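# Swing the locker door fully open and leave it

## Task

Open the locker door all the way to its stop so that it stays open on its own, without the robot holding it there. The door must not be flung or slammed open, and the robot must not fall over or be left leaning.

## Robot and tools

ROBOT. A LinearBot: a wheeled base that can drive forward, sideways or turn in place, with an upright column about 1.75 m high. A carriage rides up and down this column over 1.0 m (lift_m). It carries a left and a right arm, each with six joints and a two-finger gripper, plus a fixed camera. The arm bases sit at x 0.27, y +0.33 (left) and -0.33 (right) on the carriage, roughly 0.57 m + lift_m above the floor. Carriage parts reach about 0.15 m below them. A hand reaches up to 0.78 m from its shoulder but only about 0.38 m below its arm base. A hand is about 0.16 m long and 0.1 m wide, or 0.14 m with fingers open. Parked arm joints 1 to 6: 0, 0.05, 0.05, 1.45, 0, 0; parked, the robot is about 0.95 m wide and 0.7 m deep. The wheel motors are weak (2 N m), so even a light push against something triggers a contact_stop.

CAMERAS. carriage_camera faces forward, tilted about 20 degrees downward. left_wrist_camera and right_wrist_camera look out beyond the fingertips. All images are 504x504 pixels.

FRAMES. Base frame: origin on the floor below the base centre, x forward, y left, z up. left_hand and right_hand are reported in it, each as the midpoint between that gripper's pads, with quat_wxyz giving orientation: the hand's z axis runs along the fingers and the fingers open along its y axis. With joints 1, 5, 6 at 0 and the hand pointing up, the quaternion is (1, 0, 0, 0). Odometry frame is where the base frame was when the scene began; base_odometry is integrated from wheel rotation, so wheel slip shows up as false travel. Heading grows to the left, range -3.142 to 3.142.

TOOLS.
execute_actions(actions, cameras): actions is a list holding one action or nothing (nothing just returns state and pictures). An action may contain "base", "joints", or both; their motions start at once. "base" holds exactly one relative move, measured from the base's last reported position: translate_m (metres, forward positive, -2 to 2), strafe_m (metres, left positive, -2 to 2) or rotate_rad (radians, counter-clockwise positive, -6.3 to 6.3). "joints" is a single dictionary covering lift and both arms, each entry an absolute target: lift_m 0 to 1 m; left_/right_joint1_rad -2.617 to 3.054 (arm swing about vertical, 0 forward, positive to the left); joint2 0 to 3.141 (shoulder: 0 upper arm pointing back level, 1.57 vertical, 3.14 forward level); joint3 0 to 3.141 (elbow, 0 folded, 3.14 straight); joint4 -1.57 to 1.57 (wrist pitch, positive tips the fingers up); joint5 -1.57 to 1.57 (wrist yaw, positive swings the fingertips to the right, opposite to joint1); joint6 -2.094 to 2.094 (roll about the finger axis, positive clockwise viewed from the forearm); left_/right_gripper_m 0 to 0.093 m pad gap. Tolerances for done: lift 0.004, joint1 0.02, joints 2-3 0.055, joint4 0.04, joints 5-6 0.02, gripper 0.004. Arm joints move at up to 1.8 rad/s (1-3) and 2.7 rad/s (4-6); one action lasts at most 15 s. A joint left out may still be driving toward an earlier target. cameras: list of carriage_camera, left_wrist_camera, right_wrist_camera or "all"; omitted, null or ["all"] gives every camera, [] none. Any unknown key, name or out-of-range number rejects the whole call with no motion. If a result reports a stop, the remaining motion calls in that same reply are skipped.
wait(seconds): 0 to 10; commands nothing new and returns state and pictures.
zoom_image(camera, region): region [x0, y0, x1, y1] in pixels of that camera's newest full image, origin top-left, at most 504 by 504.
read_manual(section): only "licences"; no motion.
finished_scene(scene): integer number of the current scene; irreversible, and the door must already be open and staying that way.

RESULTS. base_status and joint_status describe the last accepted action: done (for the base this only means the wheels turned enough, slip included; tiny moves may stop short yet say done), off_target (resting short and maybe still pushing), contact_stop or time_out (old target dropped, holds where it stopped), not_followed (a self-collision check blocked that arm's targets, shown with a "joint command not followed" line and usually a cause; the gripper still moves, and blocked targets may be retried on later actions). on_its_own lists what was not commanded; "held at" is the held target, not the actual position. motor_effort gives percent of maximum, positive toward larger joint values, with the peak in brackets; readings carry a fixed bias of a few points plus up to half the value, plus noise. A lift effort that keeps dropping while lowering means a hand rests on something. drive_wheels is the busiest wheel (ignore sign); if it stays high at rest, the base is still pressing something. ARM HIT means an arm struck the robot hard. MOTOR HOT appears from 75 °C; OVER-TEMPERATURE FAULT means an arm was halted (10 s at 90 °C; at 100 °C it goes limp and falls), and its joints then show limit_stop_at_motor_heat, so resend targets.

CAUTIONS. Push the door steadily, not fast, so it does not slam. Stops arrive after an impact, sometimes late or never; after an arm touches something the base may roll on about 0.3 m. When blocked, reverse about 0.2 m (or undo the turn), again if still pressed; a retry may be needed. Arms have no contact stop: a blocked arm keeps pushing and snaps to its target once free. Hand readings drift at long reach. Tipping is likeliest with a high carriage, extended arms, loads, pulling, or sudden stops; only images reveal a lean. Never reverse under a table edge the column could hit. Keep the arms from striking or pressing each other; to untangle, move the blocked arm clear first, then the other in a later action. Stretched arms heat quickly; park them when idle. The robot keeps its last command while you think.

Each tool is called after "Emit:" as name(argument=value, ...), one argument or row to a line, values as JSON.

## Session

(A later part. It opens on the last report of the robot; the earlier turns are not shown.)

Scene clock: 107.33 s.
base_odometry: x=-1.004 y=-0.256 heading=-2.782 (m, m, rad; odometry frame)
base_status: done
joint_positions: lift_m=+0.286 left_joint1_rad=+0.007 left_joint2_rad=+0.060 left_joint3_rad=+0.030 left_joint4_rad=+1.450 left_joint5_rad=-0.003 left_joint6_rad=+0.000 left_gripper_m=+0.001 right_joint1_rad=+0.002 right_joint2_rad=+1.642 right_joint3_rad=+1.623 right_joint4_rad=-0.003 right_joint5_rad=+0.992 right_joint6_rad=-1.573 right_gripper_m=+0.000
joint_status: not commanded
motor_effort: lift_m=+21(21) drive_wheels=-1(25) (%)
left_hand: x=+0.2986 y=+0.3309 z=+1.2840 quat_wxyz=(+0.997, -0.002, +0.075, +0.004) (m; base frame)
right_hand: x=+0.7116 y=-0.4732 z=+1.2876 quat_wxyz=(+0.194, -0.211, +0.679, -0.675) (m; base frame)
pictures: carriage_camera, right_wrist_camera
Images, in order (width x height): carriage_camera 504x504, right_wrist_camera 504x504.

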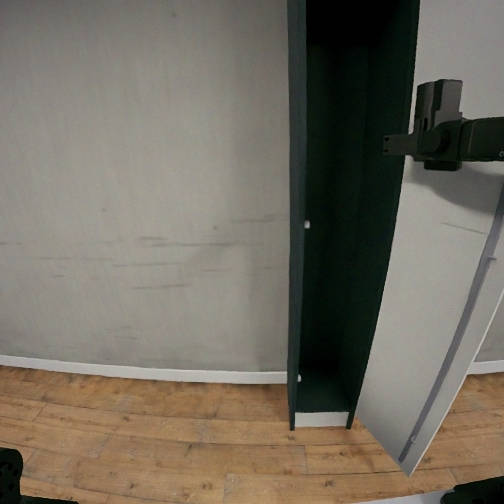

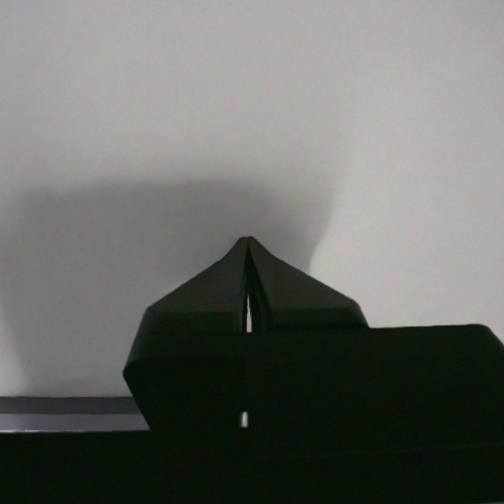

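Emit:
execute_actions(
  actions=[
    {"base":{"strafe_m":-0.03}},
  ],
  cameras=[],
)

Emit:
execute_actions(
  actions=[
    {"base":{"strafe_m":-0.03}},
  ],
  cameras=["carriage_camera"],
)

Emit:
execute_actions(
  actions=[
    {"base":{"strafe_m":-0.04}},
  ],
  cameras=["carriage_camera","right_wrist_camera"],
)

Scene clock: 112.97 s.
base_odometry: x=-1.014 y=-0.228 heading=-2.782 (m, m, rad; odometry frame)
base_status: done
joint_positions: lift_m=+0.286 left_joint1_rad=+0.007 left_joint2_rad=+0.060 left_joint3_rad=+0.030 left_joint4_rad=+1.450 left_joint5_rad=-0.003 left_joint6_rad=+0.000 left_gripper_m=+0.001 right_joint1_rad=+0.003 right_joint2_rad=+1.642 right_joint3_rad=+1.624 right_joint4_rad=-0.003 right_joint5_rad=+0.990 right_joint6_rad=-1.573 right_gripper_m=+0.000
joint_status: not commanded
motor_effort: lift_m=+21(21) drive_wheels=-3(26) (%)
left_hand: x=+0.2986 y=+0.3309 z=+1.2840 quat_wxyz=(+0.997, -0.002, +0.075, +0.004) (m; base frame)
right_hand: x=+0.7120 y=-0.4724 z=+1.2881 quat_wxyz=(+0.196, -0.211, +0.679, -0.675) (m; base frame)
pictures: none
No camera images: the call's "cameras" was empty. Leave "cameras" out to get every camera's image.

Scene clock: 113.93 s.
base_odometry: x=-1.025 y=-0.200 heading=-2.783 (m, m, rad; odometry frame)
base_status: done
joint_positions: lift_m=+0.286 left_joint1_rad=+0.007 left_joint2_rad=+0.060 left_joint3_rad=+0.030 left_joint4_rad=+1.450 left_joint5_rad=-0.003 left_joint6_rad=+0.000 left_gripper_m=+0.001 right_joint1_rad=+0.002 right_joint2_rad=+1.642 right_joint3_rad=+1.624 right_joint4_rad=-0.003 right_joint5_rad=+0.991 right_joint6_rad=-1.573 right_gripper_m=+0.000
joint_status: not commanded
motor_effort: lift_m=+21(21) drive_wheels=-1(24) (%)
left_hand: x=+0.2986 y=+0.3309 z=+1.2840 quat_wxyz=(+0.997, -0.002, +0.075, +0.004) (m; base frame)
right_hand: x=+0.7117 y=-0.4730 z=+1.2881 quat_wxyz=(+0.195, -0.210, +0.679, -0.676) (m; base frame)
pictures: carriage_camera
Images, in order (width x height): carriage_camera 504x504.

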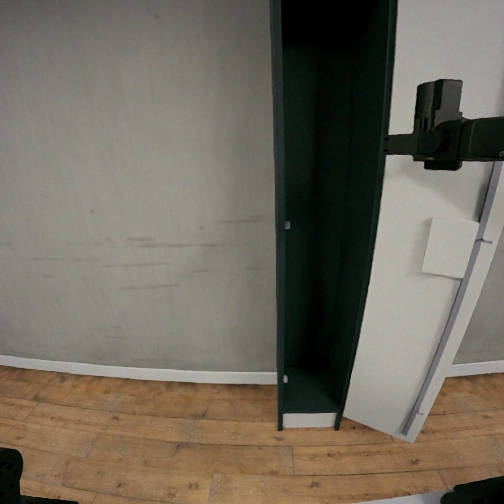

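Scene clock: 115.17 s.
base_odometry: x=-1.039 y=-0.162 heading=-2.783 (m, m, rad; odometry frame)
base_status: done
joint_positions: lift_m=+0.286 left_joint1_rad=+0.007 left_joint2_rad=+0.060 left_joint3_rad=+0.030 left_joint4_rad=+1.450 left_joint5_rad=-0.003 left_joint6_rad=+0.000 left_gripper_m=+0.001 right_joint1_rad=+0.000 right_joint2_rad=+1.642 right_joint3_rad=+1.624 right_joint4_rad=-0.003 right_joint5_rad=+0.992 right_joint6_rad=-1.573 right_gripper_m=+0.000
joint_status: not commanded
motor_effort: lift_m=+21(21) drive_wheels=-2(25) (%)
left_hand: x=+0.2986 y=+0.3309 z=+1.2840 quat_wxyz=(+0.997, -0.002, +0.075, +0.004) (m; base frame)
right_hand: x=+0.7114 y=-0.4738 z=+1.2881 quat_wxyz=(+0.194, -0.210, +0.679, -0.676) (m; base frame)
pictures: carriage_camera, right_wrist_camera
Images, in order (width x height): carriage_camera 504x504, right_wrist_camera 504x504.

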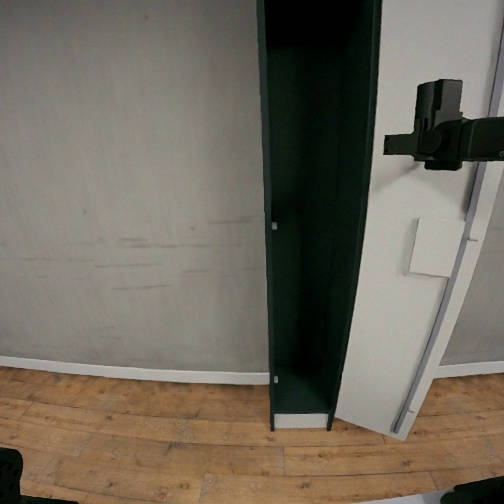

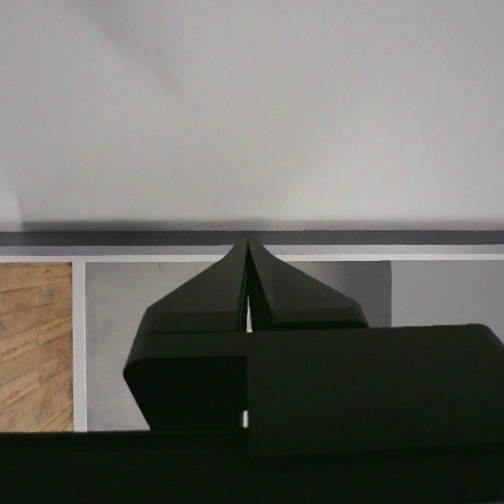

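Emit:
execute_actions(
  actions=[
    {"base":{"strafe_m":-0.04},"joints":{"right_joint6_rad":0}},
  ],
  cameras=["carriage_camera","right_wrist_camera"],
)

Emit:
execute_actions(
  actions=[
    {"base":{"translate_m":0.015}},
  ],
  cameras=[],
)

Emit:
execute_actions(
  actions=[
    {"base":{"translate_m":0.015}},
  ],
  cameras=["carriage_camera","right_wrist_camera"],
)

Scene clock: 121.83 s.
base_odometry: x=-1.053 y=-0.125 heading=-2.783 (m, m, rad; odometry frame)
base_status: done
joint_positions: lift_m=+0.286 left_joint1_rad=+0.007 left_joint2_rad=+0.060 left_joint3_rad=+0.030 left_joint4_rad=+1.450 left_joint5_rad=-0.003 left_joint6_rad=+0.000 left_gripper_m=+0.001 right_joint1_rad=+0.000 right_joint2_rad=+1.642 right_joint3_rad=+1.624 right_joint4_rad=-0.003 right_joint5_rad=+0.992 right_joint6_rad=-0.006 right_gripper_m=+0.000
joint_status: all done
motor_effort: lift_m=+21(21) drive_wheels=-1(26) (%)
left_hand: x=+0.2986 y=+0.3309 z=+1.2840 quat_wxyz=(+0.997, -0.002, +0.075, +0.004) (m; base frame)
right_hand: x=+0.7112 y=-0.4741 z=+1.2881 quat_wxyz=(+0.614, +0.331, +0.629, -0.342) (m; base frame)
pictures: carriage_camera, right_wrist_camera
Images, in order (width x height): carriage_camera 504x504, right_wrist_camera 504x504.

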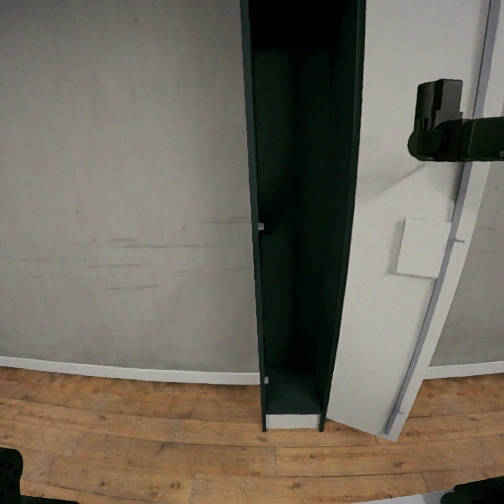

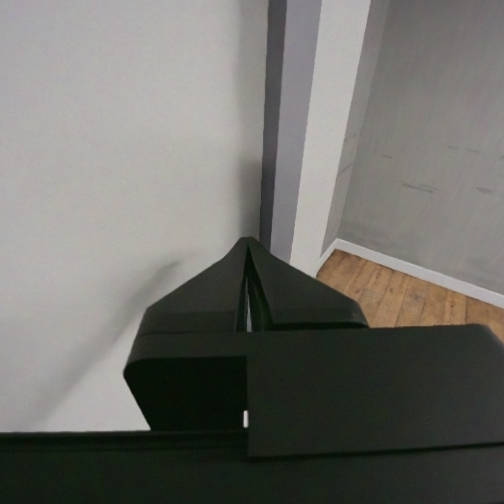

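Scene clock: 122.67 s.
base_odometry: x=-1.067 y=-0.130 heading=-2.783 (m, m, rad; odometry frame)
base_status: done
joint_positions: lift_m=+0.286 left_joint1_rad=+0.007 left_joint2_rad=+0.060 left_joint3_rad=+0.030 left_joint4_rad=+1.451 left_joint5_rad=-0.003 left_joint6_rad=+0.000 left_gripper_m=+0.001 right_joint1_rad=+0.000 right_joint2_rad=+1.642 right_joint3_rad=+1.624 right_joint4_rad=-0.003 right_joint5_rad=+0.993 right_joint6_rad=-0.006 right_gripper_m=+0.000
joint_status: not commanded
motor_effort: lift_m=+21(21) drive_wheels=-4(13) (%)
left_hand: x=+0.2985 y=+0.3309 z=+1.2840 quat_wxyz=(+0.997, -0.002, +0.075, +0.004) (m; base frame)
right_hand: x=+0.7111 y=-0.4742 z=+1.2881 quat_wxyz=(+0.614, +0.332, +0.629, -0.342) (m; base frame)
pictures: none
No camera images: the call's "cameras" was empty. Leave "cameras" out to get every camera's image.

Scene clock: 123.57 s.
base_odometry: x=-1.081 y=-0.135 heading=-2.784 (m, m, rad; odometry frame)
base_status: done
joint_positions: lift_m=+0.286 left_joint1_rad=+0.007 left_joint2_rad=+0.060 left_joint3_rad=+0.030 left_joint4_rad=+1.450 left_joint5_rad=-0.003 left_joint6_rad=+0.000 left_gripper_m=+0.001 right_joint1_rad=+0.001 right_joint2_rad=+1.642 right_joint3_rad=+1.624 right_joint4_rad=-0.003 right_joint5_rad=+1.004 right_joint6_rad=-0.005 right_gripper_m=+0.000
joint_status: not commanded
motor_effort: lift_m=+21(21) drive_wheels=-4(21) (%)
left_hand: x=+0.2986 y=+0.3309 z=+1.2840 quat_wxyz=(+0.997, -0.002, +0.075, +0.004) (m; base frame)
right_hand: x=+0.7097 y=-0.4747 z=+1.2882 quat_wxyz=(+0.613, +0.335, +0.627, -0.345) (m; base frame)
pictures: carriage_camera, right_wrist_camera
Images, in order (width x height): carriage_camera 504x504, right_wrist_camera 504x504.

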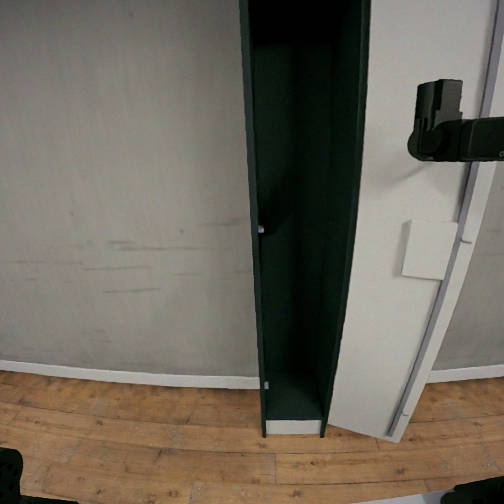

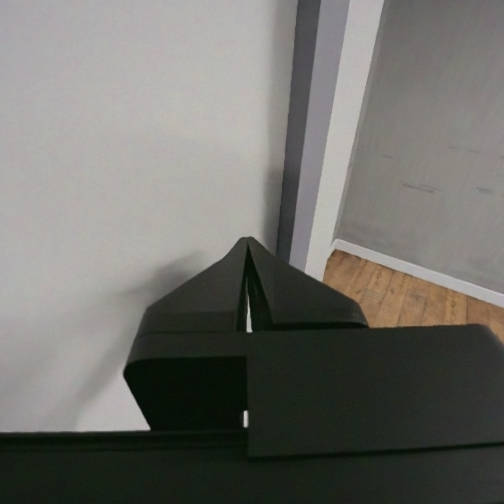

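Emit:
execute_actions(
  actions=[
    {"base":{"translate_m":0.015}},
  ],
  cameras=[],
)

Emit:
execute_actions(
  actions=[
    {"base":{"translate_m":0.015}},
  ],
  cameras=[],
)

Emit:
execute_actions(
  actions=[
    {"base":{"translate_m":0.015}},
  ],
  cameras=["carriage_camera","right_wrist_camera"],
)

Scene clock: 131.17 s.
base_odometry: x=-1.095 y=-0.140 heading=-2.784 (m, m, rad; odometry frame)
base_status: done
joint_positions: lift_m=+0.286 left_joint1_rad=+0.007 left_joint2_rad=+0.060 left_joint3_rad=+0.030 left_joint4_rad=+1.450 left_joint5_rad=-0.003 left_joint6_rad=+0.000 left_gripper_m=+0.001 right_joint1_rad=+0.001 right_joint2_rad=+1.642 right_joint3_rad=+1.624 right_joint4_rad=-0.003 right_joint5_rad=+1.004 right_joint6_rad=-0.005 right_gripper_m=+0.000
joint_status: not commanded
motor_effort: lift_m=+21(21) drive_wheels=-4(26) (%)
left_hand: x=+0.2987 y=+0.3309 z=+1.2840 quat_wxyz=(+0.997, -0.002, +0.075, +0.004) (m; base frame)
right_hand: x=+0.7097 y=-0.4747 z=+1.2882 quat_wxyz=(+0.613, +0.335, +0.627, -0.345) (m; base frame)
pictures: none
No camera images: the call's "cameras" was empty. Leave "cameras" out to get every camera's image.

Scene clock: 132.03 s.
base_odometry: x=-1.109 y=-0.145 heading=-2.785 (m, m, rad; odometry frame)
base_status: done
joint_positions: lift_m=+0.286 left_joint1_rad=+0.007 left_joint2_rad=+0.060 left_joint3_rad=+0.030 left_joint4_rad=+1.450 left_joint5_rad=-0.003 left_joint6_rad=+0.000 left_gripper_m=+0.001 right_joint1_rad=+0.002 right_joint2_rad=+1.642 right_joint3_rad=+1.624 right_joint4_rad=-0.004 right_joint5_rad=+1.011 right_joint6_rad=-0.005 right_gripper_m=+0.000
joint_status: not commanded
motor_effort: lift_m=+21(21) drive_wheels=-3(27) (%)
left_hand: x=+0.2988 y=+0.3309 z=+1.2840 quat_wxyz=(+0.997, -0.002, +0.076, +0.004) (m; base frame)
right_hand: x=+0.7088 y=-0.4750 z=+1.2880 quat_wxyz=(+0.611, +0.336, +0.627, -0.347) (m; base frame)
pictures: none
No camera images: the call's "cameras" was empty. Leave "cameras" out to get every camera's image.

Scene clock: 132.87 s.
base_odometry: x=-1.123 y=-0.150 heading=-2.785 (m, m, rad; odometry frame)
base_status: done
joint_positions: lift_m=+0.286 left_joint1_rad=+0.007 left_joint2_rad=+0.060 left_joint3_rad=+0.030 left_joint4_rad=+1.449 left_joint5_rad=-0.003 left_joint6_rad=+0.000 left_gripper_m=+0.001 right_joint1_rad=+0.002 right_joint2_rad=+1.642 right_joint3_rad=+1.624 right_joint4_rad=-0.004 right_joint5_rad=+1.009 right_joint6_rad=-0.005 right_gripper_m=+0.000
joint_status: not commanded
motor_effort: lift_m=+21(21) drive_wheels=-4(28) (%)
left_hand: x=+0.2989 y=+0.3309 z=+1.2839 quat_wxyz=(+0.997, -0.002, +0.076, +0.004) (m; base frame)
right_hand: x=+0.7091 y=-0.4748 z=+1.2880 quat_wxyz=(+0.612, +0.336, +0.627, -0.347) (m; base frame)
pictures: carriage_camera, right_wrist_camera
Images, in order (width x height): carriage_camera 504x504, right_wrist_camera 504x504.

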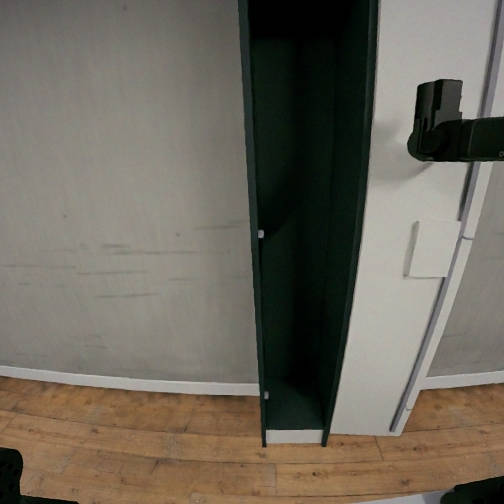

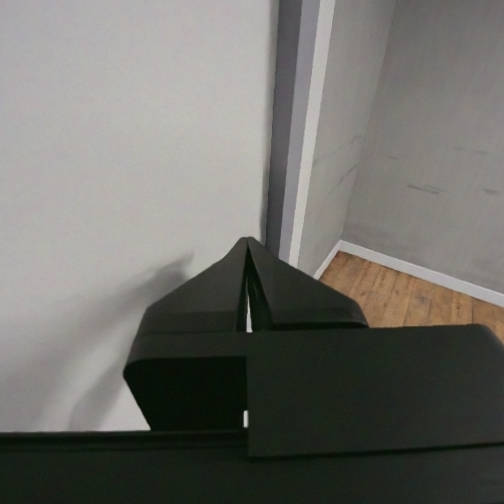

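Emit:
execute_actions(
  actions=[
    {"base":{"translate_m":0.015}},
  ],
  cameras=[],
)

Emit:
execute_actions(
  actions=[
    {"base":{"translate_m":0.012}},
  ],
  cameras=[],
)

Emit:
execute_actions(
  actions=[
    {"base":{"translate_m":0.012}},
  ],
  cameras=["carriage_camera","right_wrist_camera"],
)

Scene clock: 137.27 s.
base_odometry: x=-1.137 y=-0.155 heading=-2.786 (m, m, rad; odometry frame)
base_status: done
joint_positions: lift_m=+0.286 left_joint1_rad=+0.007 left_joint2_rad=+0.060 left_joint3_rad=+0.030 left_joint4_rad=+1.449 left_joint5_rad=-0.003 left_joint6_rad=+0.000 left_gripper_m=+0.001 right_joint1_rad=+0.002 right_joint2_rad=+1.642 right_joint3_rad=+1.624 right_joint4_rad=-0.004 right_joint5_rad=+1.008 right_joint6_rad=-0.005 right_gripper_m=+0.000
joint_status: not commanded
motor_effort: lift_m=+22(22) drive_wheels=-4(27) (%)
left_hand: x=+0.2989 y=+0.3309 z=+1.2839 quat_wxyz=(+0.997, -0.002, +0.076, +0.004) (m; base frame)
right_hand: x=+0.7092 y=-0.4747 z=+1.2880 quat_wxyz=(+0.612, +0.336, +0.627, -0.346) (m; base frame)
pictures: none
No camera images: the call's "cameras" was empty. Leave "cameras" out to get every camera's image.

Scene clock: 138.07 s.
base_odometry: x=-1.149 y=-0.159 heading=-2.786 (m, m, rad; odometry frame)
base_status: done
joint_positions: lift_m=+0.286 left_joint1_rad=+0.007 left_joint2_rad=+0.060 left_joint3_rad=+0.030 left_joint4_rad=+1.448 left_joint5_rad=-0.003 left_joint6_rad=+0.000 left_gripper_m=+0.001 right_joint1_rad=+0.002 right_joint2_rad=+1.642 right_joint3_rad=+1.624 right_joint4_rad=-0.004 right_joint5_rad=+1.030 right_joint6_rad=-0.005 right_gripper_m=+0.000
joint_status: not commanded
motor_effort: lift_m=+21(21) drive_wheels=-4(28) (%)
left_hand: x=+0.2992 y=+0.3309 z=+1.2839 quat_wxyz=(+0.997, -0.002, +0.076, +0.004) (m; base frame)
right_hand: x=+0.7060 y=-0.4767 z=+1.2881 quat_wxyz=(+0.608, +0.342, +0.623, -0.353) (m; base frame)
pictures: none
No camera images: the call's "cameras" was empty. Leave "cameras" out to get every camera's image.

Scene clock: 138.83 s.
base_odometry: x=-1.160 y=-0.163 heading=-2.787 (m, m, rad; odometry frame)
base_status: translate_m contact_stop (by the wheels' count: +0.012 of +0.012)
joint_positions: lift_m=+0.286 left_joint1_rad=+0.007 left_joint2_rad=+0.060 left_joint3_rad=+0.030 left_joint4_rad=+1.448 left_joint5_rad=-0.003 left_joint6_rad=+0.000 left_gripper_m=+0.001 right_joint1_rad=+0.002 right_joint2_rad=+1.638 right_joint3_rad=+1.624 right_joint4_rad=-0.005 right_joint5_rad=+1.098 right_joint6_rad=-0.004 right_gripper_m=+0.000
joint_status: not commanded
motor_effort: lift_m=+21(21) drive_wheels=+5(29) (%)
left_hand: x=+0.2992 y=+0.3309 z=+1.2839 quat_wxyz=(+0.997, -0.002, +0.076, +0.004) (m; base frame)
right_hand: x=+0.6948 y=-0.4821 z=+1.2895 quat_wxyz=(+0.597, +0.363, +0.610, -0.373) (m; base frame)
pictures: carriage_camera, right_wrist_camera
Images, in order (width x height): carriage_camera 504x504, right_wrist_camera 504x504.

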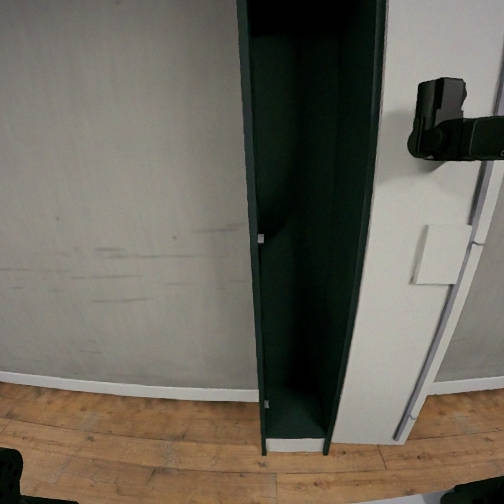

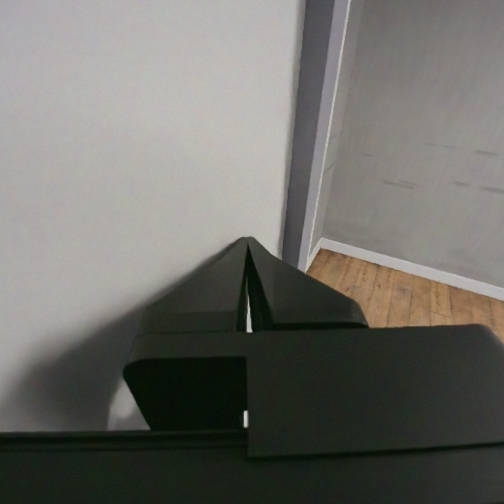

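Emit:
execute_actions(
  actions=[
    {"joints":{"right_joint2_rad":1.0,"right_joint3_rad":1.0}},
  ],
  cameras=["carriage_camera"],
)

Emit:
finished_scene(
  scene=1,
)

Scene clock: 144.63 s.
base_odometry: x=-1.160 y=-0.163 heading=-2.787 (m, m, rad; odometry frame)
base_status: not commanded
joint_positions: lift_m=+0.286 left_joint1_rad=+0.007 left_joint2_rad=+0.060 left_joint3_rad=+0.030 left_joint4_rad=+1.448 left_joint5_rad=-0.003 left_joint6_rad=+0.000 left_gripper_m=+0.001 right_joint1_rad=+0.002 right_joint2_rad=+1.018 right_joint3_rad=+1.016 right_joint4_rad=-0.006 right_joint5_rad=+1.011 right_joint6_rad=-0.004 right_gripper_m=+0.000
joint_status: all done
motor_effort: lift_m=+21(21) drive_wheels=+4(5) (%)
left_hand: x=+0.2992 y=+0.3309 z=+1.2839 quat_wxyz=(+0.997, -0.002, +0.076, +0.004) (m; base frame)
right_hand: x=+0.5506 y=-0.4753 z=+1.2551 quat_wxyz=(+0.615, +0.339, +0.622, -0.345) (m; base frame)
pictures: carriage_camera
Images, in order (width x height): carriage_camera 504x504.

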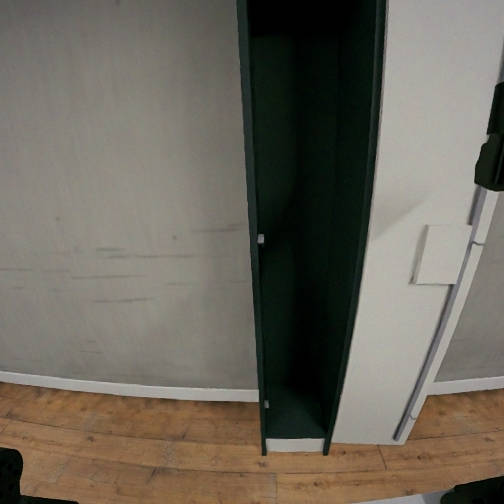

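The scene is finished: the task was done.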